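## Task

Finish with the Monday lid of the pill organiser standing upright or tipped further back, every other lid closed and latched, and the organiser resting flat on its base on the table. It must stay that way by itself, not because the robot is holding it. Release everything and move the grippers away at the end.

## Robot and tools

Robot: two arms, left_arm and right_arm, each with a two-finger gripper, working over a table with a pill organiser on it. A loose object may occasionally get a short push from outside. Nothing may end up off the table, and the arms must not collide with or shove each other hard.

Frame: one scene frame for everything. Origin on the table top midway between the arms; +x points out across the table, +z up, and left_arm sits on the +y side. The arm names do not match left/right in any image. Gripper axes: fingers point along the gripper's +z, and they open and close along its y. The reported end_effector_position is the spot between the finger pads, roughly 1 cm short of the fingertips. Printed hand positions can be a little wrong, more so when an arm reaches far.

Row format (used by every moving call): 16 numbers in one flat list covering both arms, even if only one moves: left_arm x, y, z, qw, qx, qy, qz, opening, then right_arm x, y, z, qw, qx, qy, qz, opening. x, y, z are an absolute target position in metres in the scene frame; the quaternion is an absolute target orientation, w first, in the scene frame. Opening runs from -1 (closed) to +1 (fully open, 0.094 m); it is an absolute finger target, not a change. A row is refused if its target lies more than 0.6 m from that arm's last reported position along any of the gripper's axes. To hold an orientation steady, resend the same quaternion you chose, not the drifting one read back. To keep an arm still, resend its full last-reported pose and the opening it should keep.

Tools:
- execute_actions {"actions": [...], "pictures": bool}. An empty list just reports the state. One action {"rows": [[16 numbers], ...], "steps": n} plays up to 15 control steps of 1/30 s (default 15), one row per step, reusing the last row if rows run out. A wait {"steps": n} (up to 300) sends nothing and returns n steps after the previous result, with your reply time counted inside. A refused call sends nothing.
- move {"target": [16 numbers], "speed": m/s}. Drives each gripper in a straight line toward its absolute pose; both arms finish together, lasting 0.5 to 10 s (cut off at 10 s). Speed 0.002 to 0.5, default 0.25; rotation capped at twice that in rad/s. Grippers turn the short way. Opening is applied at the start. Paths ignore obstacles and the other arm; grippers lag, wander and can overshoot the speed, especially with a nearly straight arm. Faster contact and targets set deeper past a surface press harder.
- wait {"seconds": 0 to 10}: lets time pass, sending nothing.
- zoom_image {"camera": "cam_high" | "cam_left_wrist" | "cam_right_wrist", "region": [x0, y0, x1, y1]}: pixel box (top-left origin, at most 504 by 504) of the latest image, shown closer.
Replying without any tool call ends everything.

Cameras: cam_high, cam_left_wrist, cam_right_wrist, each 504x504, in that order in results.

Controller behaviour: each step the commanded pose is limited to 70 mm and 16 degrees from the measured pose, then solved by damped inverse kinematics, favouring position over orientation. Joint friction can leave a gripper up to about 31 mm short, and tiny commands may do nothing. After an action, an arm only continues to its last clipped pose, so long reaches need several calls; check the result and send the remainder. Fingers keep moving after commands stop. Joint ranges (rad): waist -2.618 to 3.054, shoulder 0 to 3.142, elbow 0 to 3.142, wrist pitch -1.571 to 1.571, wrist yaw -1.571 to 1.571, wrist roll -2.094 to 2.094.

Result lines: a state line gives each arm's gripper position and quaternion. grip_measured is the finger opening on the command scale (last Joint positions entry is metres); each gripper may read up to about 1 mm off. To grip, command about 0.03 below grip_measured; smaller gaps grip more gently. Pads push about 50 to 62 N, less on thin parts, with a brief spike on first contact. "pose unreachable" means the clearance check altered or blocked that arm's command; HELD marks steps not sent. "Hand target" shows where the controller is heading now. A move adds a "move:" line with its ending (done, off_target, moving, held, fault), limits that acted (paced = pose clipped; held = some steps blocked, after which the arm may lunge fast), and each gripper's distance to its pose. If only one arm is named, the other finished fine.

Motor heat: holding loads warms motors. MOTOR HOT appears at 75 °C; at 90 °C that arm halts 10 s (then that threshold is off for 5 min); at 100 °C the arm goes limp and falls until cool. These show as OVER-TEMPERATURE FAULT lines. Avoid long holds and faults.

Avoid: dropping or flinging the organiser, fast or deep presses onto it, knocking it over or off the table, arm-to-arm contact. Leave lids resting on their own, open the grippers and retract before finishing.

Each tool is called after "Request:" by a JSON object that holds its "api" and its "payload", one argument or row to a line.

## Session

Request:
{"api": "execute_actions", "payload": {
  "actions": []
}}

Scene clock: 0.00 s of 4800.00 s.
left_arm: end_effector_position=(+0.1889, +0.6257, +0.3934) grip_measured=+1.000 end_effector_quat_wxyz=(+0.480, -0.289, +0.781, +0.274) | right_arm: end_effector_position=(+0.2755, -0.6513, +0.1818) grip_measured=+1.000 end_effector_quat_wxyz=(-0.035, -0.081, +0.990, -0.107)
Joint positions: left_arm=[ 1.407  1.277  1.553 -0.704  0.361  0.323  0.094] | right_arm=[-0.739  1.867  1.854 -1.434  0.189 -0.986  0.094]
Joint velocities: left_arm=[-0.002 -0.002 -0.002  0.037  0.007 -0.007  0.   ] | right_arm=[ 0.002 -0.002  0.012 -0.022  0.037 -0.022  0.   ]
Hand target (left_arm): +0.189, +0.626, +0.393; +0.480, -0.289, +0.781, +0.274
Hand target (right_arm): +0.276, -0.651, +0.182; -0.035, -0.081, +0.990, -0.107

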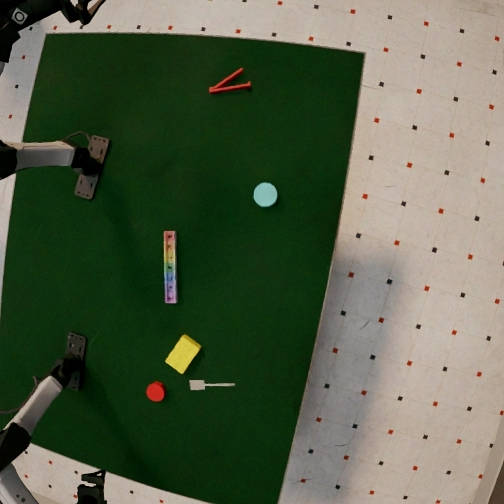

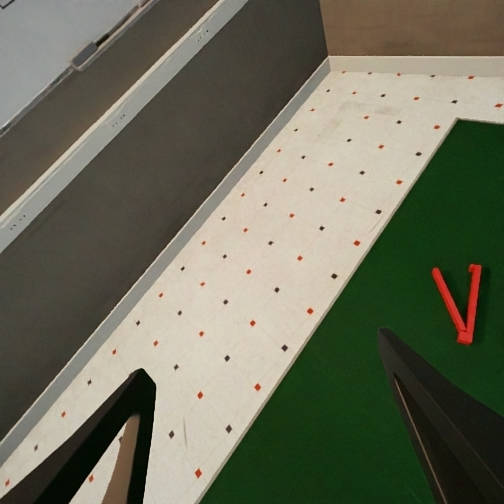

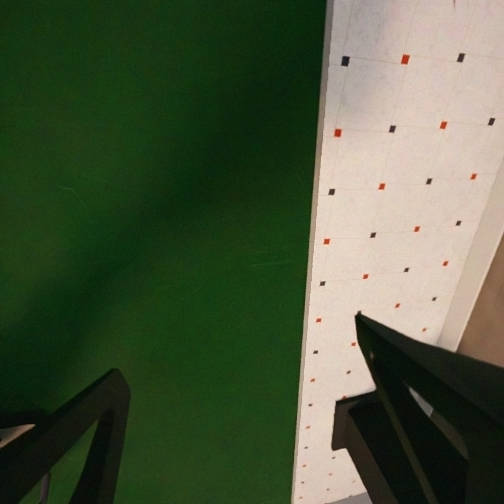

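Request:
{"api": "zoom_image", "payload": {
  "camera": "cam_high",
  "region": [120,215,220,315]
}}

Region (120, 215, 220, 315) of cam_high's 504x504 image, scaled by 5.040, with more detail than that image has.

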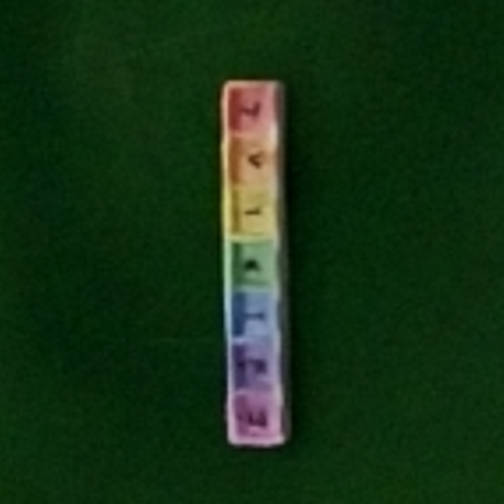

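Request:
{"api": "move", "payload": {
  "target": [0.2,0.30,0.22,0.19,-0.33,0.92,0.0,-0.25,0.341,0.040,0.13,0.187,-0.723,0.631,0.213,0.3],
  "speed": 0.3
}}

action 0: the call puts the target (right_arm/x, right_arm/y, right_arm/z) 0.666 m from right_arm's end_effector_position in the last result along the gripper's own y axis as it stood there; a target may be at most 0.6 m away along each of those axes, so nothing of the call was run and nothing moved. Command a nearer target, and go on from there in a later call.

Request:
{"api": "move", "payload": {
  "target": [0.2,0.30,0.22,0.19,-0.33,0.92,0.0,-0.25,0.30,-0.2,0.2,0.15,-0.55,0.8,0.15,0.3],
  "speed": 0.3
}}

Request:
{"api": "move", "payload": {
  "target": [0.2,0.30,0.22,0.19,-0.33,0.92,0.0,-0.25,0.341,0.040,0.11,0.187,-0.723,0.631,0.213,0.3],
  "speed": 0.2
}}

Scene clock: 36.13 s of 4800.00 s.
left_arm: end_effector_position=(+0.2032, +0.3045, +0.2295) grip_measured=-0.248 end_effector_quat_wxyz=(+0.205, -0.333, +0.920, -0.005) | right_arm: end_effector_position=(+0.3018, -0.2000, +0.1954) grip_measured=+0.302 end_effector_quat_wxyz=(+0.155, -0.552, +0.803, +0.162)
Joint positions: left_arm=[ 0.123  0.973  1.245 -1.451 -0.135 -0.684  0.035] | right_arm=[ 0.402  1.482  1.423 -1.286 -0.396 -0.828  0.061]
Joint velocities: left_arm=[ 0.017  0.002  0.012  0.037 -0.007  0.066 -0.001] | right_arm=[-0.012  0.002 -0.012  0.022  0.051  0.051  0.001]
Hand target (left_arm): +0.196, +0.304, +0.221; +0.186, -0.332, +0.925, +0.005
Hand target (right_arm): +0.307, -0.194, +0.199; +0.167, -0.551, +0.801, +0.165
Off the commanded pose (left_arm): 0.011 m, 2 deg.
Off the commanded pose (right_arm): 0.005 m, 1 deg.
After step 90, 30.37 s passed at rest.
move: off_target (left_arm)

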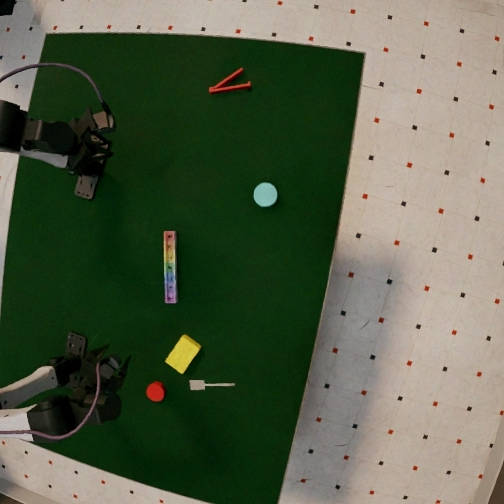

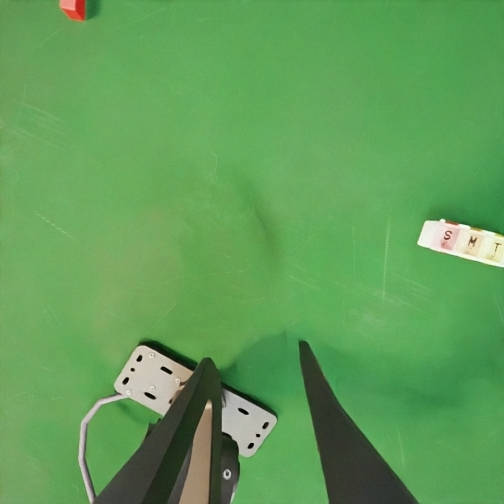

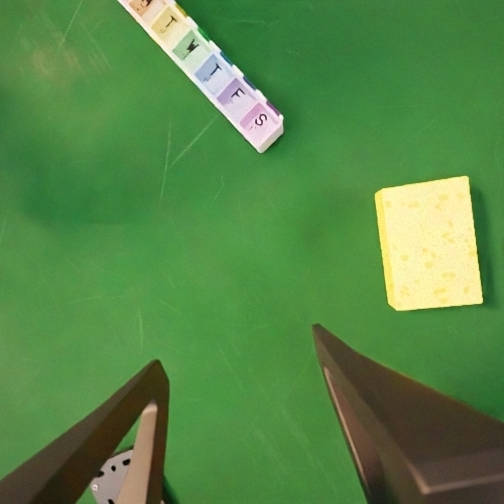

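Scene clock: 38.00 s of 4800.00 s.
left_arm: end_effector_position=(+0.2036, +0.3009, +0.2296) grip_measured=-0.248 end_effector_quat_wxyz=(+0.206, -0.333, +0.920, -0.008) | right_arm: end_effector_position=(+0.3407, +0.0360, +0.1044) grip_measured=+0.302 end_effector_quat_wxyz=(-0.175, +0.716, -0.640, -0.218)
Joint positions: left_arm=[ 0.1    0.973  1.245 -1.451 -0.138 -0.707  0.035] | right_arm=[ 0.843  2.129  1.816 -0.912 -0.457 -0.83   0.061]
Joint velocities: left_arm=[-0.017 -0.002 -0.022 -0.037 -0.007 -0.066 -0.001] | right_arm=[-0.002  0.017 -0.012 -0.095 -0.022 -0.037  0.   ]
Hand target (left_arm): +0.200, +0.300, +0.220; +0.191, -0.331, +0.924, +0.000
Hand target (right_arm): +0.343, +0.043, +0.113; -0.190, +0.720, -0.630, -0.220
Off the commanded pose (left_arm): 0.010 m, 2 deg.
Off the commanded pose (right_arm): 0.007 m, 2 deg.
move: done

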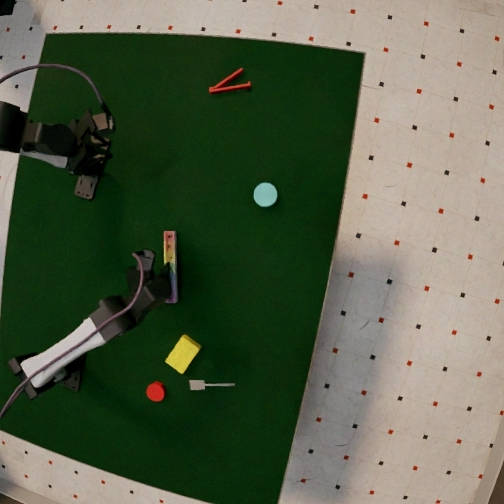

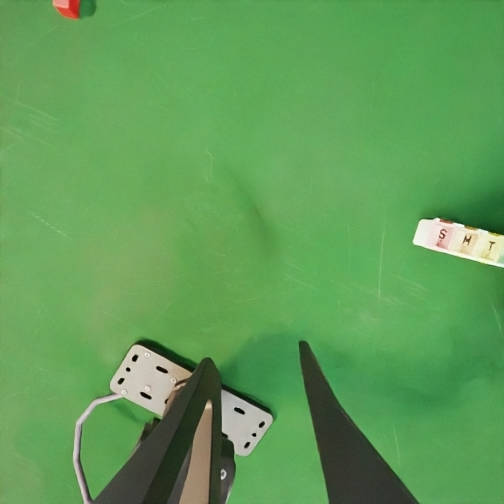

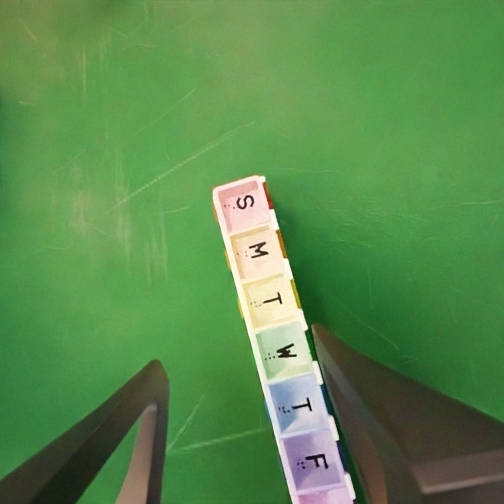

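Request:
{"api": "move", "payload": {
  "target": [0.2,0.30,0.22,0.19,-0.33,0.92,0.0,-0.25,0.364,0.044,0.065,0.187,-0.723,0.631,0.213,0.3],
  "speed": 0.08
}}

Scene clock: 48.17 s of 4800.00 s.
left_arm: end_effector_position=(+0.2036, +0.3009, +0.2296) grip_measured=-0.248 end_effector_quat_wxyz=(+0.206, -0.333, +0.920, -0.008) | right_arm: end_effector_position=(+0.3580, +0.0426, +0.0629) grip_measured=+0.302 end_effector_quat_wxyz=(-0.174, +0.721, -0.635, -0.214)
Joint positions: left_arm=[ 0.1    0.973  1.245 -1.451 -0.138 -0.707  0.035] | right_arm=[ 0.829  2.23   1.816 -0.824 -0.457 -0.864  0.061]
Joint velocities: left_arm=[-0.012  0.007  0.002 -0.037 -0.022 -0.051  0.   ] | right_arm=[ 0.007 -0.002  0.007 -0.022 -0.066  0.022 -0.   ]
Hand target (left_arm): +0.200, +0.300, +0.220; +0.191, -0.331, +0.924, +0.000
Hand target (right_arm): +0.365, +0.044, +0.065; -0.187, +0.723, -0.631, -0.212
Off the commanded pose (left_arm): 0.010 m, 2 deg.
Off the commanded pose (right_arm): 0.007 m, 2 deg.
After step 90, 6.17 s passed at rest.
move: done

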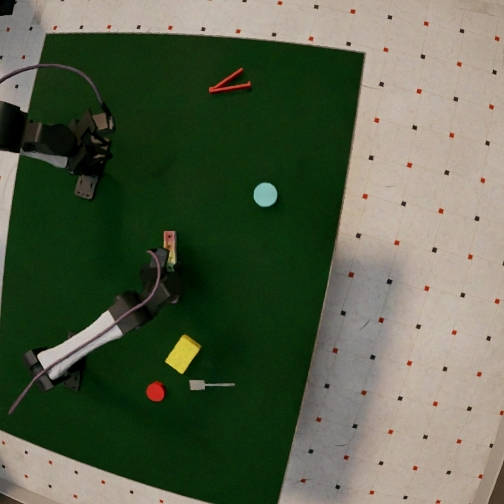

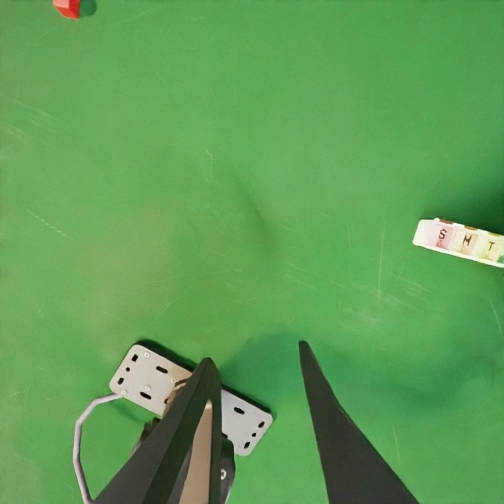

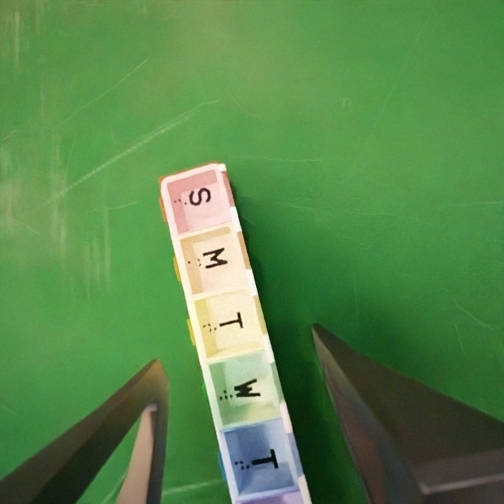

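Request:
{"api": "move", "payload": {
  "target": [0.2,0.30,0.22,0.19,-0.33,0.92,0.0,-0.25,0.362,0.044,0.022,0.187,-0.723,0.631,0.213,0.3],
  "speed": 0.05
}}

Scene clock: 54.53 s of 4800.00 s.
left_arm: end_effector_position=(+0.2036, +0.3009, +0.2296) grip_measured=-0.248 end_effector_quat_wxyz=(+0.206, -0.333, +0.920, -0.008) | right_arm: end_effector_position=(+0.3617, +0.0464, +0.0286) grip_measured=+0.302 end_effector_quat_wxyz=(-0.186, +0.722, -0.631, -0.214)
Joint positions: left_arm=[ 0.1    0.973  1.245 -1.451 -0.138 -0.707  0.035] | right_arm=[ 0.829  2.264  1.724 -0.671 -0.458 -0.865  0.061]
Joint velocities: left_arm=[ 0.007  0.017 -0.002 -0.037  0.037 -0.022  0.   ] | right_arm=[ 0.017  0.007 -0.007 -0.007 -0.007 -0.007  0.   ]
Hand target (left_arm): +0.200, +0.300, +0.220; +0.191, -0.331, +0.924, +0.000
Hand target (right_arm): +0.363, +0.044, +0.022; -0.187, +0.722, -0.631, -0.213
Off the commanded pose (left_arm): 0.010 m, 2 deg.
Off the commanded pose (right_arm): 0.007 m, 0 deg.
After step 90, 2.10 s passed at rest.
move: done

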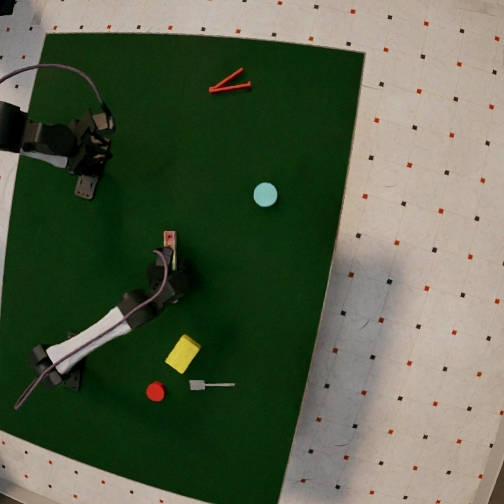

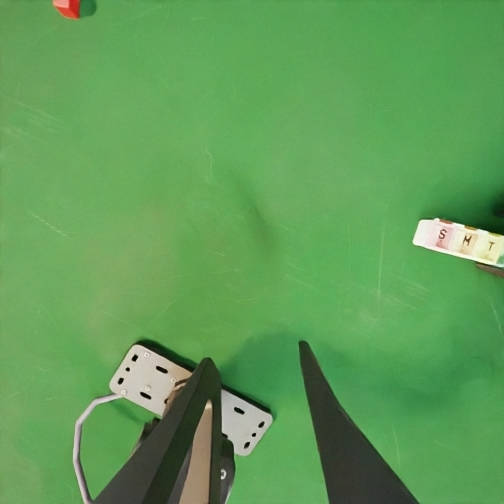

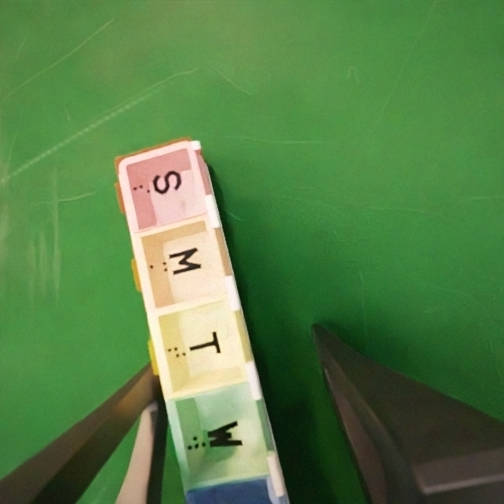

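Request:
{"api": "move", "payload": {
  "target": [0.2,0.30,0.22,0.19,-0.33,0.92,0.0,-0.25,0.354,0.034,0.022,0.187,-0.723,0.631,0.213,0.3],
  "speed": 0.03
}}

Scene clock: 60.80 s of 4800.00 s.
left_arm: end_effector_position=(+0.2036, +0.3009, +0.2296) grip_measured=-0.248 end_effector_quat_wxyz=(+0.206, -0.333, +0.920, -0.008) | right_arm: end_effector_position=(+0.3560, +0.0415, +0.0260) grip_measured=+0.302 end_effector_quat_wxyz=(-0.194, +0.723, -0.627, -0.214)
Joint positions: left_arm=[ 0.1    0.973  1.245 -1.451 -0.138 -0.708  0.035] | right_arm=[ 0.829  2.229  1.648 -0.615 -0.46  -0.869  0.061]
Joint velocities: left_arm=[ 0.002 -0.007 -0.002  0.037 -0.051 -0.066 -0.   ] | right_arm=[-0.012 -0.027 -0.007 -0.022  0.037  0.037  0.   ]
Hand target (left_arm): +0.200, +0.300, +0.220; +0.191, -0.332, +0.924, +0.000
Hand target (right_arm): +0.354, +0.034, +0.022; -0.187, +0.723, -0.631, -0.213
Off the commanded pose (left_arm): 0.010 m, 2 deg.
Off the commanded pose (right_arm): 0.009 m, 1 deg.
After step 90, 2.47 s passed at rest.
move: done

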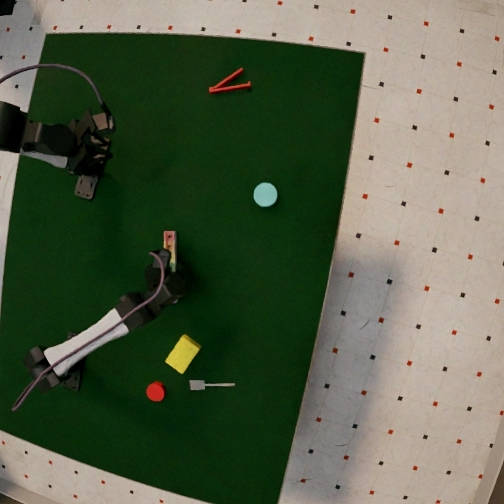

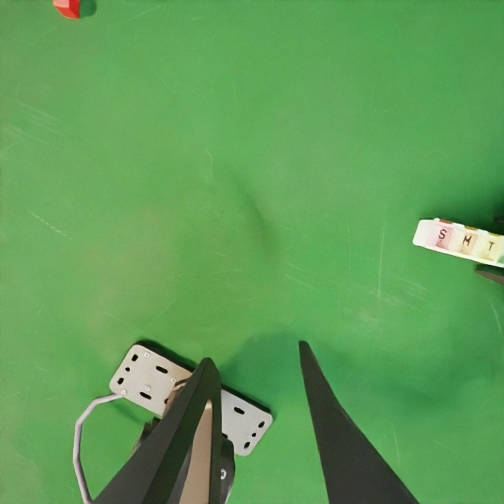

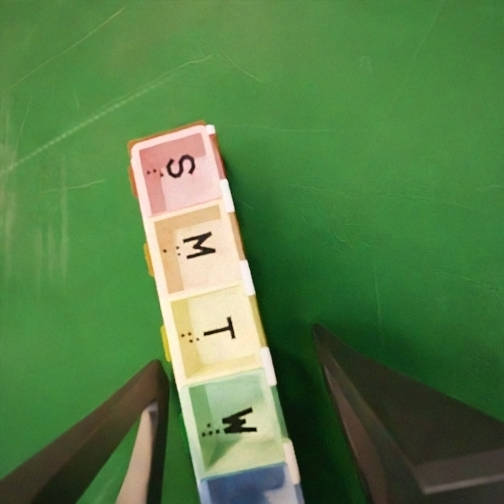

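Good. Grip.

Request:
{"api": "move", "payload": {
  "target": [0.2,0.30,0.22,0.19,-0.33,0.92,0.0,-0.25,0.357,0.040,0.024,0.190,-0.723,0.629,0.213,-0.4],
  "speed": 0.03
}}

Request:
{"api": "move", "payload": {
  "target": [0.2,0.30,0.22,0.19,-0.33,0.92,0.0,-0.25,0.345,0.030,0.12,0.190,-0.723,0.629,0.213,-0.4],
  "speed": 0.08
}}

Scene clock: 66.70 s of 4800.00 s.
left_arm: end_effector_position=(+0.2036, +0.3009, +0.2296) grip_measured=-0.248 end_effector_quat_wxyz=(+0.206, -0.333, +0.920, -0.008) | right_arm: end_effector_position=(+0.3561, +0.0416, +0.0262) grip_measured=-0.325 end_effector_quat_wxyz=(-0.194, +0.723, -0.627, -0.214)
Joint positions: left_arm=[ 0.1    0.973  1.245 -1.451 -0.138 -0.708  0.035] | right_arm=[ 0.829  2.228  1.647 -0.614 -0.46  -0.869  0.032]
Joint velocities: left_arm=[ 0.002  0.012 -0.002 -0.022 -0.022 -0.051 -0.   ] | right_arm=[ 0.022  0.012  0.017  0.007 -0.007  0.007 -0.001]
Hand target (left_arm): +0.200, +0.300, +0.220; +0.191, -0.331, +0.924, +0.000
Hand target (right_arm): +0.357, +0.040, +0.024; -0.190, +0.723, -0.629, -0.213
Off the commanded pose (left_arm): 0.010 m, 2 deg.
Off the commanded pose (right_arm): 0.003 m, 1 deg.
After step 90, 2.10 s passed at rest.
move: done

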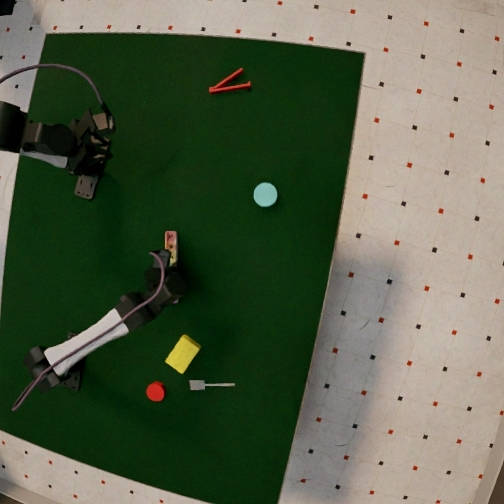

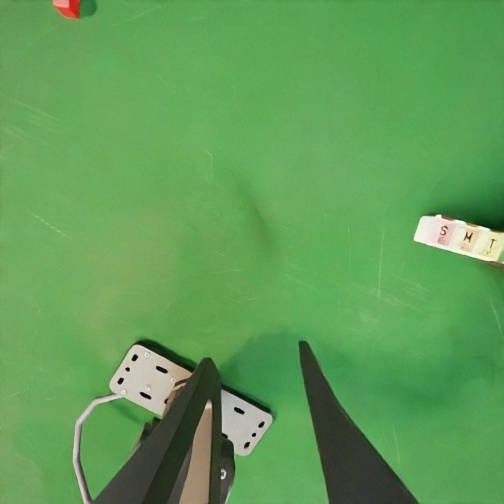

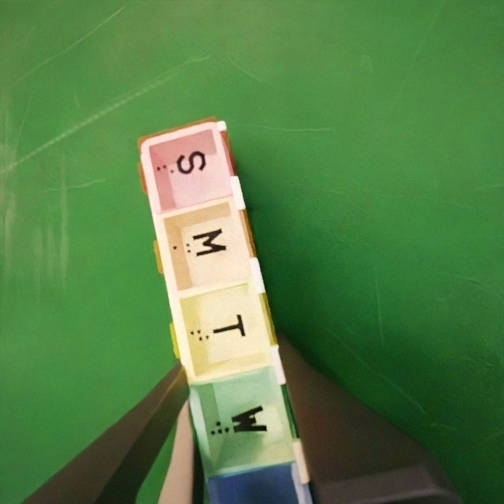

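Scene clock: 68.43 s of 4800.00 s.
left_arm: end_effector_position=(+0.2036, +0.3009, +0.2296) grip_measured=-0.248 end_effector_quat_wxyz=(+0.206, -0.333, +0.920, -0.008) | right_arm: end_effector_position=(+0.3413, +0.0277, +0.1073) grip_measured=-0.325 end_effector_quat_wxyz=(-0.179, +0.723, -0.632, -0.215)
Joint positions: left_arm=[ 0.1    0.973  1.245 -1.451 -0.138 -0.708  0.035] | right_arm=[ 0.829  2.103  1.788 -0.911 -0.46  -0.869  0.032]
Joint velocities: left_arm=[ 0.007 -0.017 -0.002 -0.022 -0.007 -0.066  0.   ] | right_arm=[ 0.007  0.002 -0.012  0.007  0.007 -0.081 -0.001]
Hand target (left_arm): +0.200, +0.300, +0.220; +0.191, -0.331, +0.924, +0.000
Hand target (right_arm): +0.343, +0.029, +0.120; -0.190, +0.723, -0.629, -0.213
Off the commanded pose (left_arm): 0.010 m, 2 deg.
Off the commanded pose (right_arm): 0.013 m, 1 deg.
move: off_target (right_arm)

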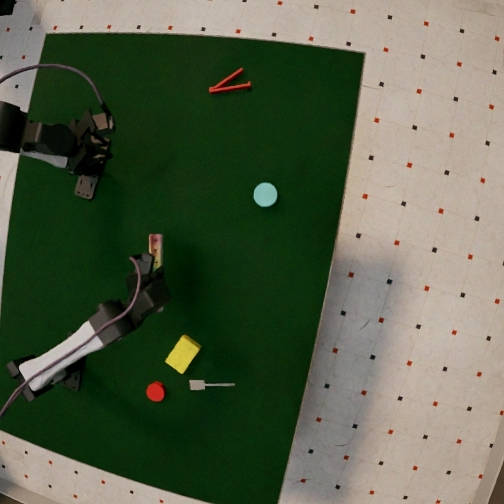

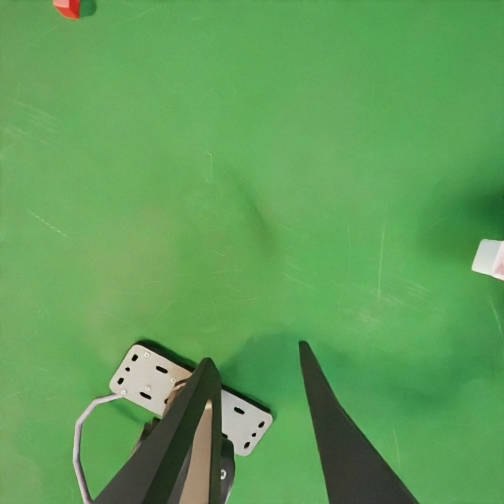

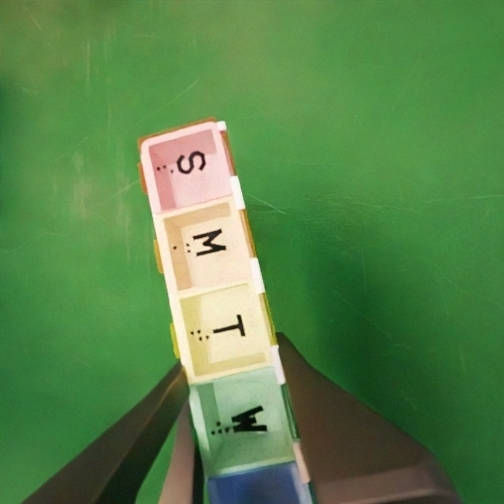

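Request:
{"api": "move", "payload": {
  "target": [0.25,0.16,0.21,0.0,-0.383,0.924,0.0,-0.25,0.28,0.0,0.13,0.139,-0.271,0.878,0.370,-0.4],
  "speed": 0.15
}}

Request:
{"api": "move", "payload": {
  "target": [0.27,0.12,0.20,0.0,-0.383,0.924,0.0,-0.25,0.27,0.0,0.10,-0.083,-0.067,0.694,0.713,-0.4],
  "speed": 0.15
}}

Request:
{"api": "move", "payload": {
  "target": [0.308,0.030,0.145,0.0,-0.383,0.924,0.0,-0.25,0.27,0.0,0.10,-0.083,-0.067,0.694,0.713,-0.4],
  "speed": 0.08
}}

Request:
{"api": "zoom_image", "payload": {
  "camera": "cam_left_wrist",
  "region": [150,230,350,430]
}}

Scene clock: 79.53 s of 4800.00 s.
left_arm: end_effector_position=(+0.2513, +0.1679, +0.2151) grip_measured=-0.248 end_effector_quat_wxyz=(+0.036, -0.385, +0.922, -0.032) | right_arm: end_effector_position=(+0.2810, -0.0018, +0.1262) grip_measured=-0.324 end_effector_quat_wxyz=(+0.128, -0.270, +0.881, +0.366)
Joint positions: left_arm=[-0.333  1.49   1.586 -1.57  -0.014 -1.264  0.035] | right_arm=[ 0.859  1.664  1.139 -0.402 -0.508  0.363  0.032]
Joint velocities: left_arm=[-0.007 -0.007 -0.012 -0.037  0.007 -0.081 -0.001] | right_arm=[-0.017  0.012 -0.012 -0.095  0.007  0.022  0.001]
Hand target (left_arm): +0.250, +0.164, +0.212; +0.024, -0.384, +0.923, -0.025
Hand target (right_arm): +0.279, +0.001, +0.131; +0.137, -0.270, +0.877, +0.372
Off the commanded pose (left_arm): 0.010 m, 6 deg.
Off the commanded pose (right_arm): 0.004 m, 1 deg.
joint sent to its limit (left arm) — the command would take joint 4 (wrist pitch) past its lower limit, so that joint was sent only as far as its limit.
After step 90, 4.00 s passed at rest.
move: off_target (left_arm)

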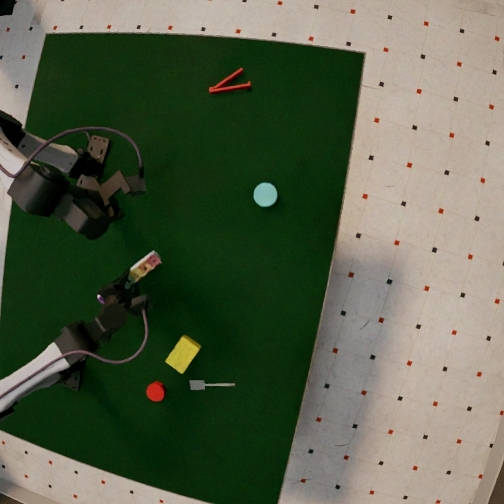

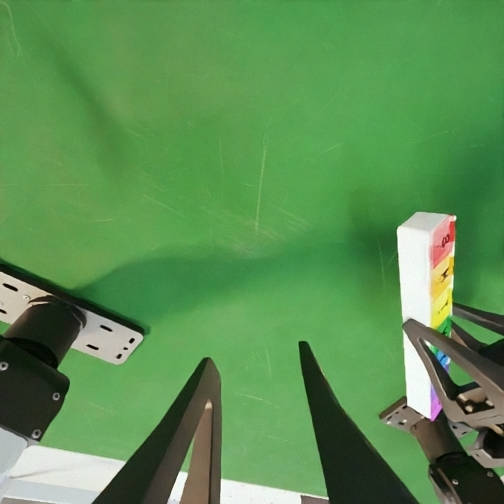

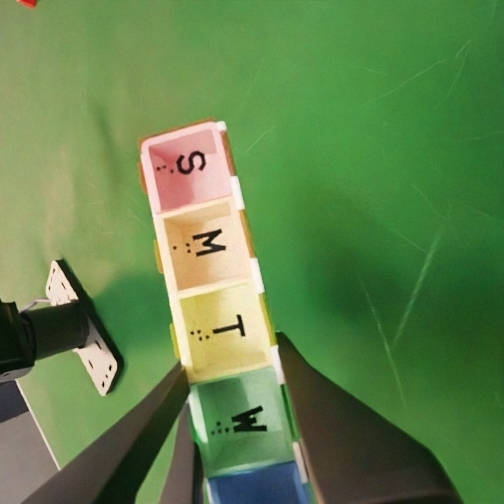

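Scene clock: 83.70 s of 4800.00 s.
left_arm: end_effector_position=(+0.2720, +0.1256, +0.2047) grip_measured=-0.248 end_effector_quat_wxyz=(+0.021, -0.385, +0.922, -0.020) | right_arm: end_effector_position=(+0.2684, +0.0013, +0.0994) grip_measured=-0.325 end_effector_quat_wxyz=(-0.089, -0.072, +0.696, +0.709)
Joint positions: left_arm=[-0.425  1.663  1.72  -1.571 -0.01  -1.356  0.035] | right_arm=[ 0.702  2.181  0.703  1.534 -1.17   1.643  0.032]
Joint velocities: left_arm=[ 0.007 -0.027 -0.007 -0.007  0.051 -0.007  0.   ] | right_arm=[-0.012 -0.007 -0.002  0.081  0.022  0.022  0.001]
Hand target (left_arm): +0.271, +0.121, +0.201; +0.009, -0.383, +0.924, -0.011
Hand target (right_arm): +0.268, -0.002, +0.098; -0.087, -0.067, +0.694, +0.711
Off the commanded pose (left_arm): 0.008 m, 3 deg.
Off the commanded pose (right_arm): 0.002 m, 1 deg.
joint sent to its limit (left arm) — the command would take joint 4 (wrist pitch) past its lower limit, so that joint was sent only as far as its limit.
move: off_target (left_arm)

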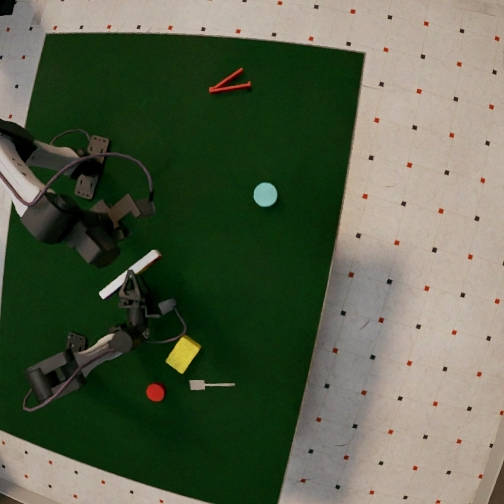

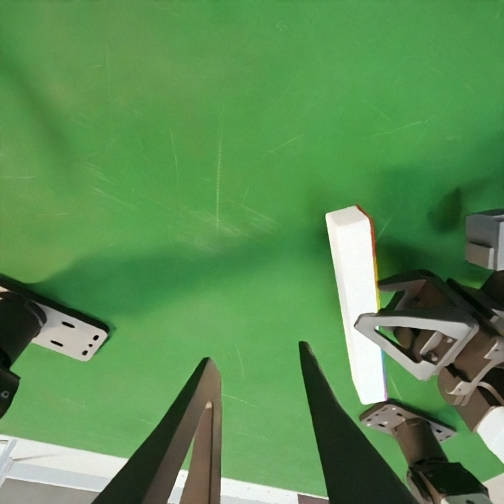

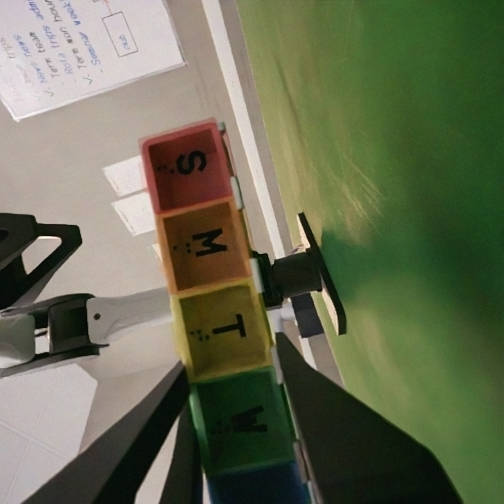

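Scene clock: 85.53 s of 4800.00 s.
left_arm: end_effector_position=(+0.3075, +0.0390, +0.1518) grip_measured=-0.248 end_effector_quat_wxyz=(+0.004, -0.384, +0.923, +0.002) | right_arm: end_effector_position=(+0.2692, +0.0014, +0.0996) grip_measured=-0.325 end_effector_quat_wxyz=(-0.087, -0.071, +0.696, +0.710)
Joint positions: left_arm=[-0.568  2.006  1.944 -1.509 -0.01  -1.496  0.035] | right_arm=[ 0.702  2.181  0.703  1.535 -1.165  1.644  0.032]
Joint velocities: left_arm=[ 0.007 -0.007  0.017 -0.037  0.022  0.007  0.001] | right_arm=[ 0.012  0.002 -0.012  0.007 -0.022 -0.007  0.   ]
Hand target (left_arm): +0.309, +0.031, +0.146; +0.001, -0.383, +0.924, +0.001
Hand target (right_arm): +0.270, -0.000, +0.100; -0.083, -0.067, +0.694, +0.712
Off the commanded pose (left_arm): 0.011 m, 1 deg.
Off the commanded pose (right_arm): 0.002 m, 1 deg.
move: off_target (left_arm)

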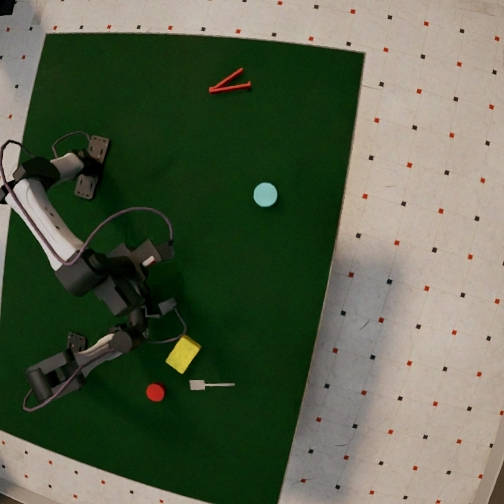

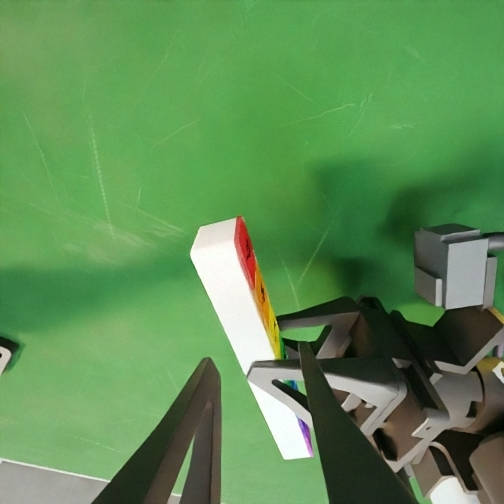

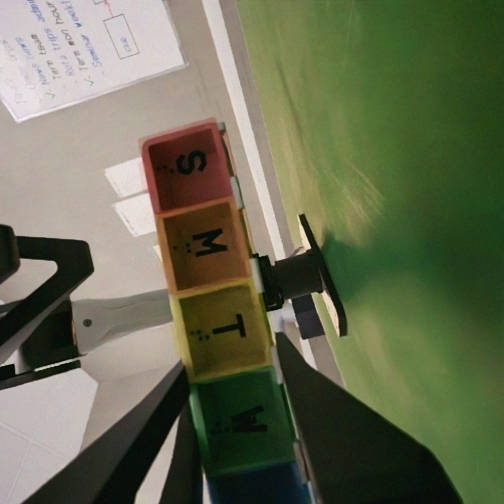

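Region (150, 230, 350, 430) of cam_left_wrist's 504x504 image, scaled by 2.520, with more detail than that image has.

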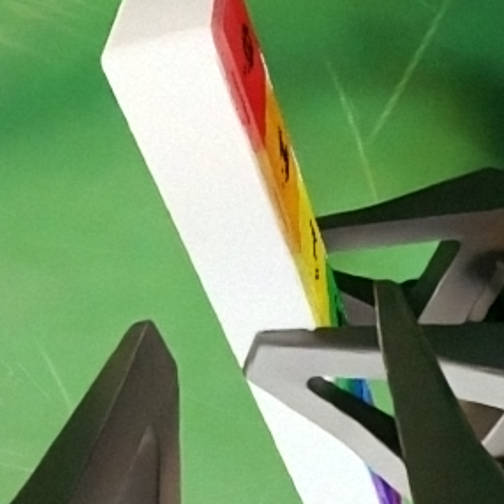

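Request:
{"api": "move", "payload": {
  "target": [0.315,0.020,0.120,0.0,-0.383,0.924,0.0,-0.25,0.27,0.0,0.10,-0.083,-0.067,0.694,0.713,-0.4],
  "speed": 0.04
}}

Request:
{"api": "zoom_image", "payload": {
  "camera": "cam_left_wrist",
  "region": [150,230,350,430]
}}

Scene clock: 96.63 s of 4800.00 s.
left_arm: end_effector_position=(+0.3183, +0.0248, +0.1348) grip_measured=-0.248 end_effector_quat_wxyz=(+0.010, -0.384, +0.923, -0.010) | right_arm: end_effector_position=(+0.2692, +0.0014, +0.0997) grip_measured=-0.325 end_effector_quat_wxyz=(-0.087, -0.071, +0.695, +0.710)
Joint positions: left_arm=[-0.577  2.042  1.929 -1.43  -0.009 -1.506  0.035] | right_arm=[ 0.702  2.181  0.703  1.536 -1.165  1.644  0.032]
Joint velocities: left_arm=[ 0.012 -0.002 -0.007 -0.022 -0.007 -0.022 -0.001] | right_arm=[-0.002  0.002 -0.012 -0.051 -0.066 -0.095  0.   ]
Hand target (left_arm): +0.315, +0.021, +0.120; +0.000, -0.383, +0.924, +0.000
Hand target (right_arm): +0.270, -0.000, +0.100; -0.083, -0.067, +0.694, +0.712
Off the commanded pose (left_arm): 0.016 m, 2 deg.
Off the commanded pose (right_arm): 0.002 m, 1 deg.
After step 90, 6.83 s passed at rest.
move: off_target (left_arm)

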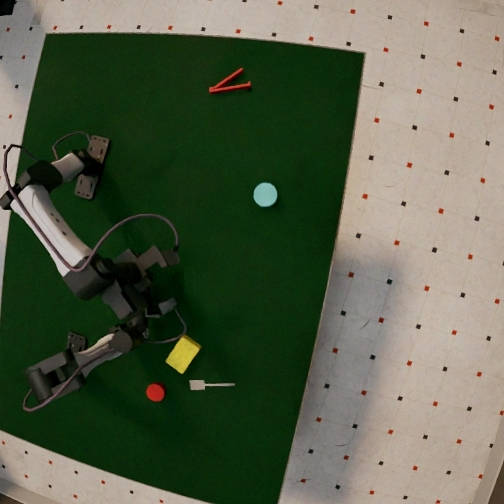

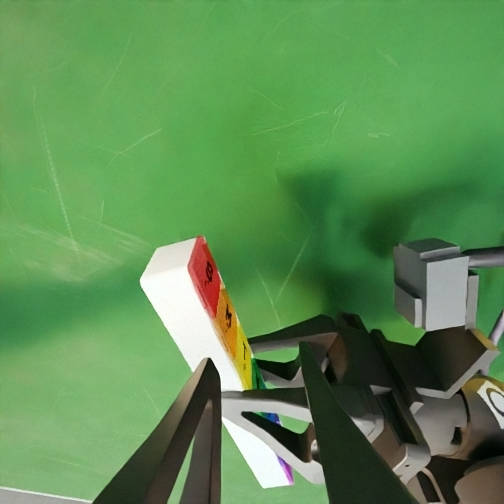

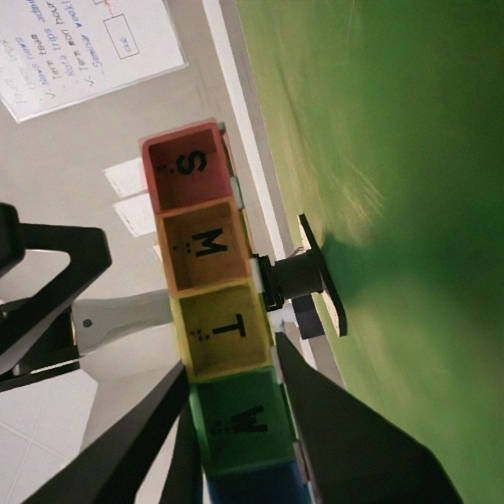

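Region (150, 230, 350, 430) of cam_left_wrist's 504x504 image, scaled by 2.520, with more detail than that image has.

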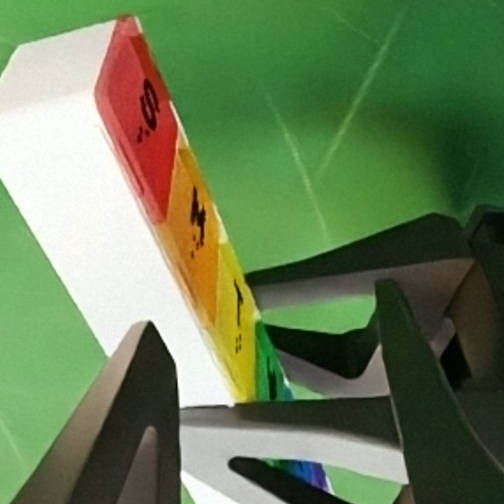

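Request:
{"api": "move", "payload": {
  "target": [0.313,0.025,0.108,0.0,-0.383,0.924,0.0,-0.25,0.27,0.0,0.10,-0.083,-0.067,0.694,0.713,-0.4],
  "speed": 0.03
}}

Request:
{"api": "zoom_image", "payload": {
  "camera": "cam_left_wrist",
  "region": [150,230,350,430]
}}

Scene clock: 111.33 s of 4800.00 s.
left_arm: end_effector_position=(+0.3152, +0.0274, +0.1150) grip_measured=-0.248 end_effector_quat_wxyz=(+0.005, -0.385, +0.923, +0.000) | right_arm: end_effector_position=(+0.2693, +0.0015, +0.0997) grip_measured=-0.325 end_effector_quat_wxyz=(-0.087, -0.070, +0.696, +0.710)
Joint positions: left_arm=[-0.577  2.042  1.851 -1.375 -0.008 -1.507  0.035] | right_arm=[ 0.702  2.181  0.703  1.536 -1.164  1.645  0.032]
Joint velocities: left_arm=[-0.002 -0.002 -0.007 -0.007  0.037  0.037 -0.   ] | right_arm=[ 0.012 -0.002 -0.012 -0.022  0.066 -0.095  0.   ]
Hand target (left_arm): +0.313, +0.025, +0.108; -0.000, -0.383, +0.924, +0.000
Hand target (right_arm): +0.270, -0.000, +0.100; -0.083, -0.067, +0.694, +0.712
Off the commanded pose (left_arm): 0.008 m, 1 deg.
Off the commanded pose (right_arm): 0.002 m, 1 deg.
After step 90, 10.57 s passed at rest.
move: done

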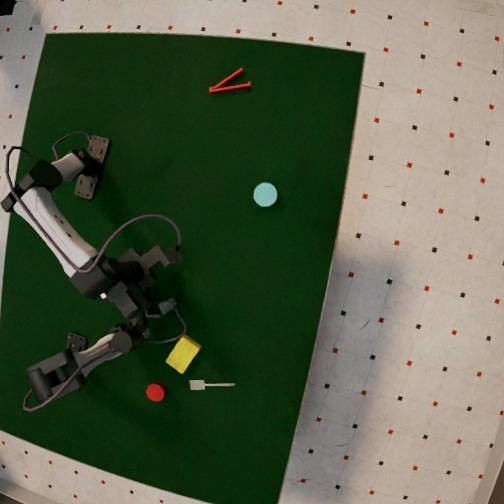

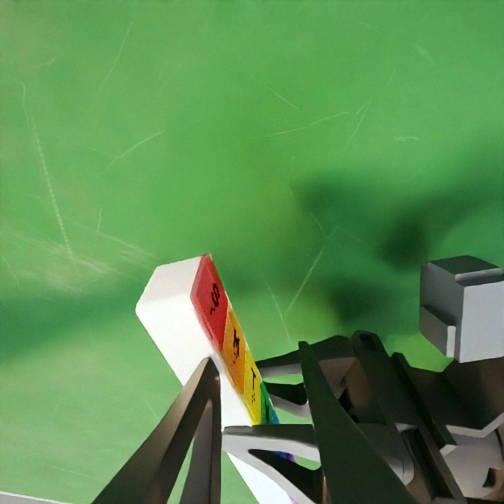

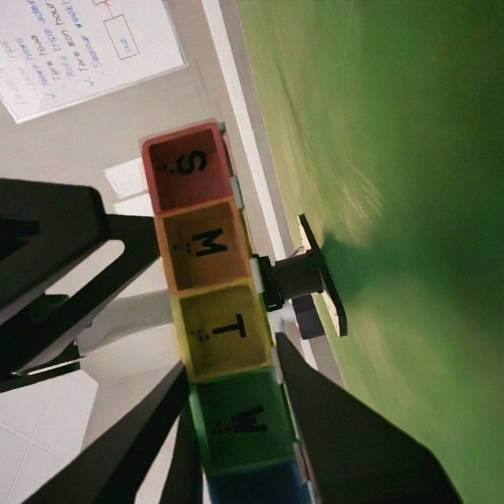

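Region (150, 230, 350, 430) of cam_left_wrist's 504x504 image, scaled by 2.520, with more detail than that image has.

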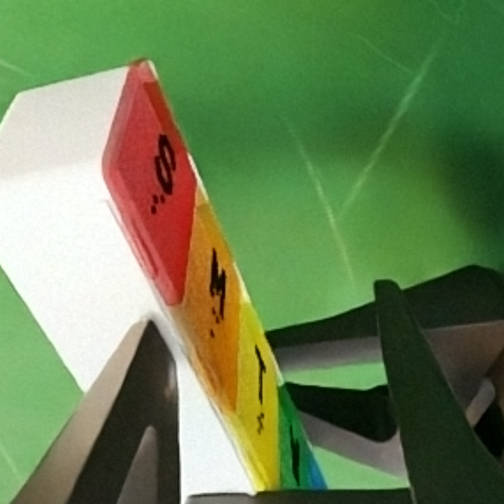

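Request:
{"api": "zoom_image", "payload": {
  "camera": "cam_right_wrist",
  "region": [80,160,280,360]
}}

Region (80, 160, 280, 360) of cam_right_wrist's 504x504 image, scaled by 2.520, with more detail than that image has.

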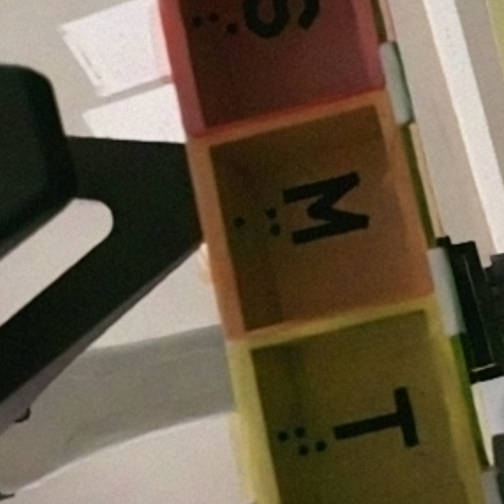

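Request:
{"api": "move", "payload": {
  "target": [0.311,0.018,0.107,0.0,-0.383,0.924,0.0,-0.25,0.27,0.0,0.10,-0.083,-0.067,0.694,0.713,-0.4],
  "speed": 0.02
}}

Request:
{"api": "zoom_image", "payload": {
  "camera": "cam_right_wrist",
  "region": [80,160,280,360]
}}

Request:
{"api": "zoom_image", "payload": {
  "camera": "cam_left_wrist",
  "region": [150,230,350,430]
}}

Scene clock: 126.10 s of 4800.00 s.
left_arm: end_effector_position=(+0.3129, +0.0242, +0.1150) grip_measured=-0.248 end_effector_quat_wxyz=(+0.005, -0.384, +0.923, -0.001) | right_arm: end_effector_position=(+0.2694, +0.0015, +0.0997) grip_measured=-0.325 end_effector_quat_wxyz=(-0.088, -0.069, +0.696, +0.710)
Joint positions: left_arm=[-0.587  2.042  1.851 -1.373 -0.008 -1.516  0.035] | right_arm=[ 0.702  2.181  0.703  1.536 -1.164  1.647  0.032]
Joint velocities: left_arm=[-0.022  0.017 -0.007 -0.066 -0.007  0.007  0.   ] | right_arm=[ 0.012 -0.017 -0.002 -0.081 -0.007  0.066 -0.001]
Hand target (left_arm): +0.311, +0.018, +0.107; +0.000, -0.383, +0.924, +0.000
Hand target (right_arm): +0.270, -0.000, +0.100; -0.083, -0.067, +0.694, +0.712
Off the commanded pose (left_arm): 0.010 m, 1 deg.
Off the commanded pose (right_arm): 0.002 m, 1 deg.
After step 90, 10.90 s passed at rest.
move: done

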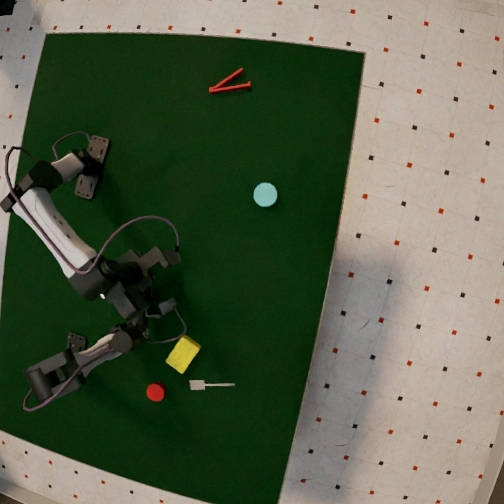

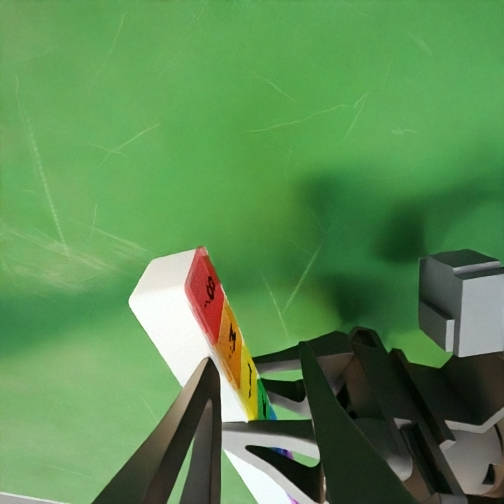

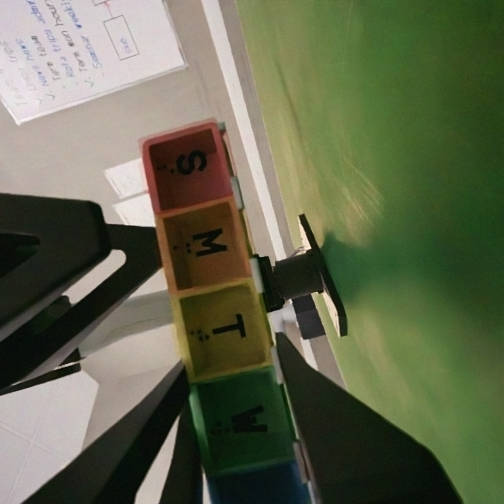

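Region (80, 160, 280, 360) of cam_right_wrist's 504x504 image, scaled by 2.520, with more detail than that image has.

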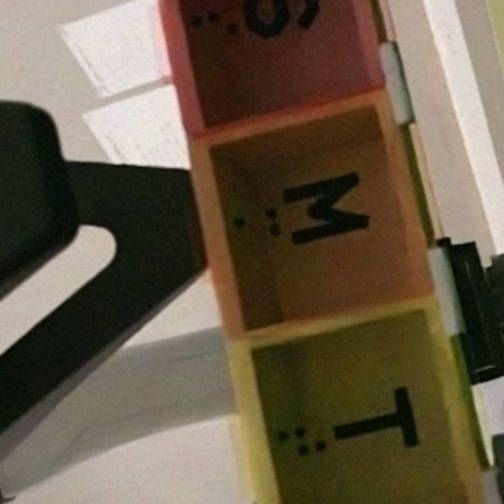

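Region (150, 230, 350, 430) of cam_left_wrist's 504x504 image, scaled by 2.520, with more detail than that image has.

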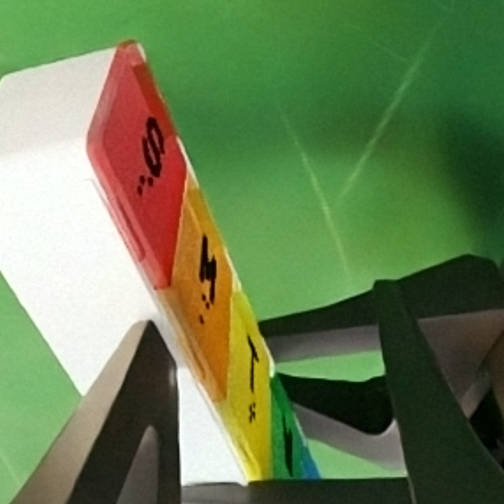

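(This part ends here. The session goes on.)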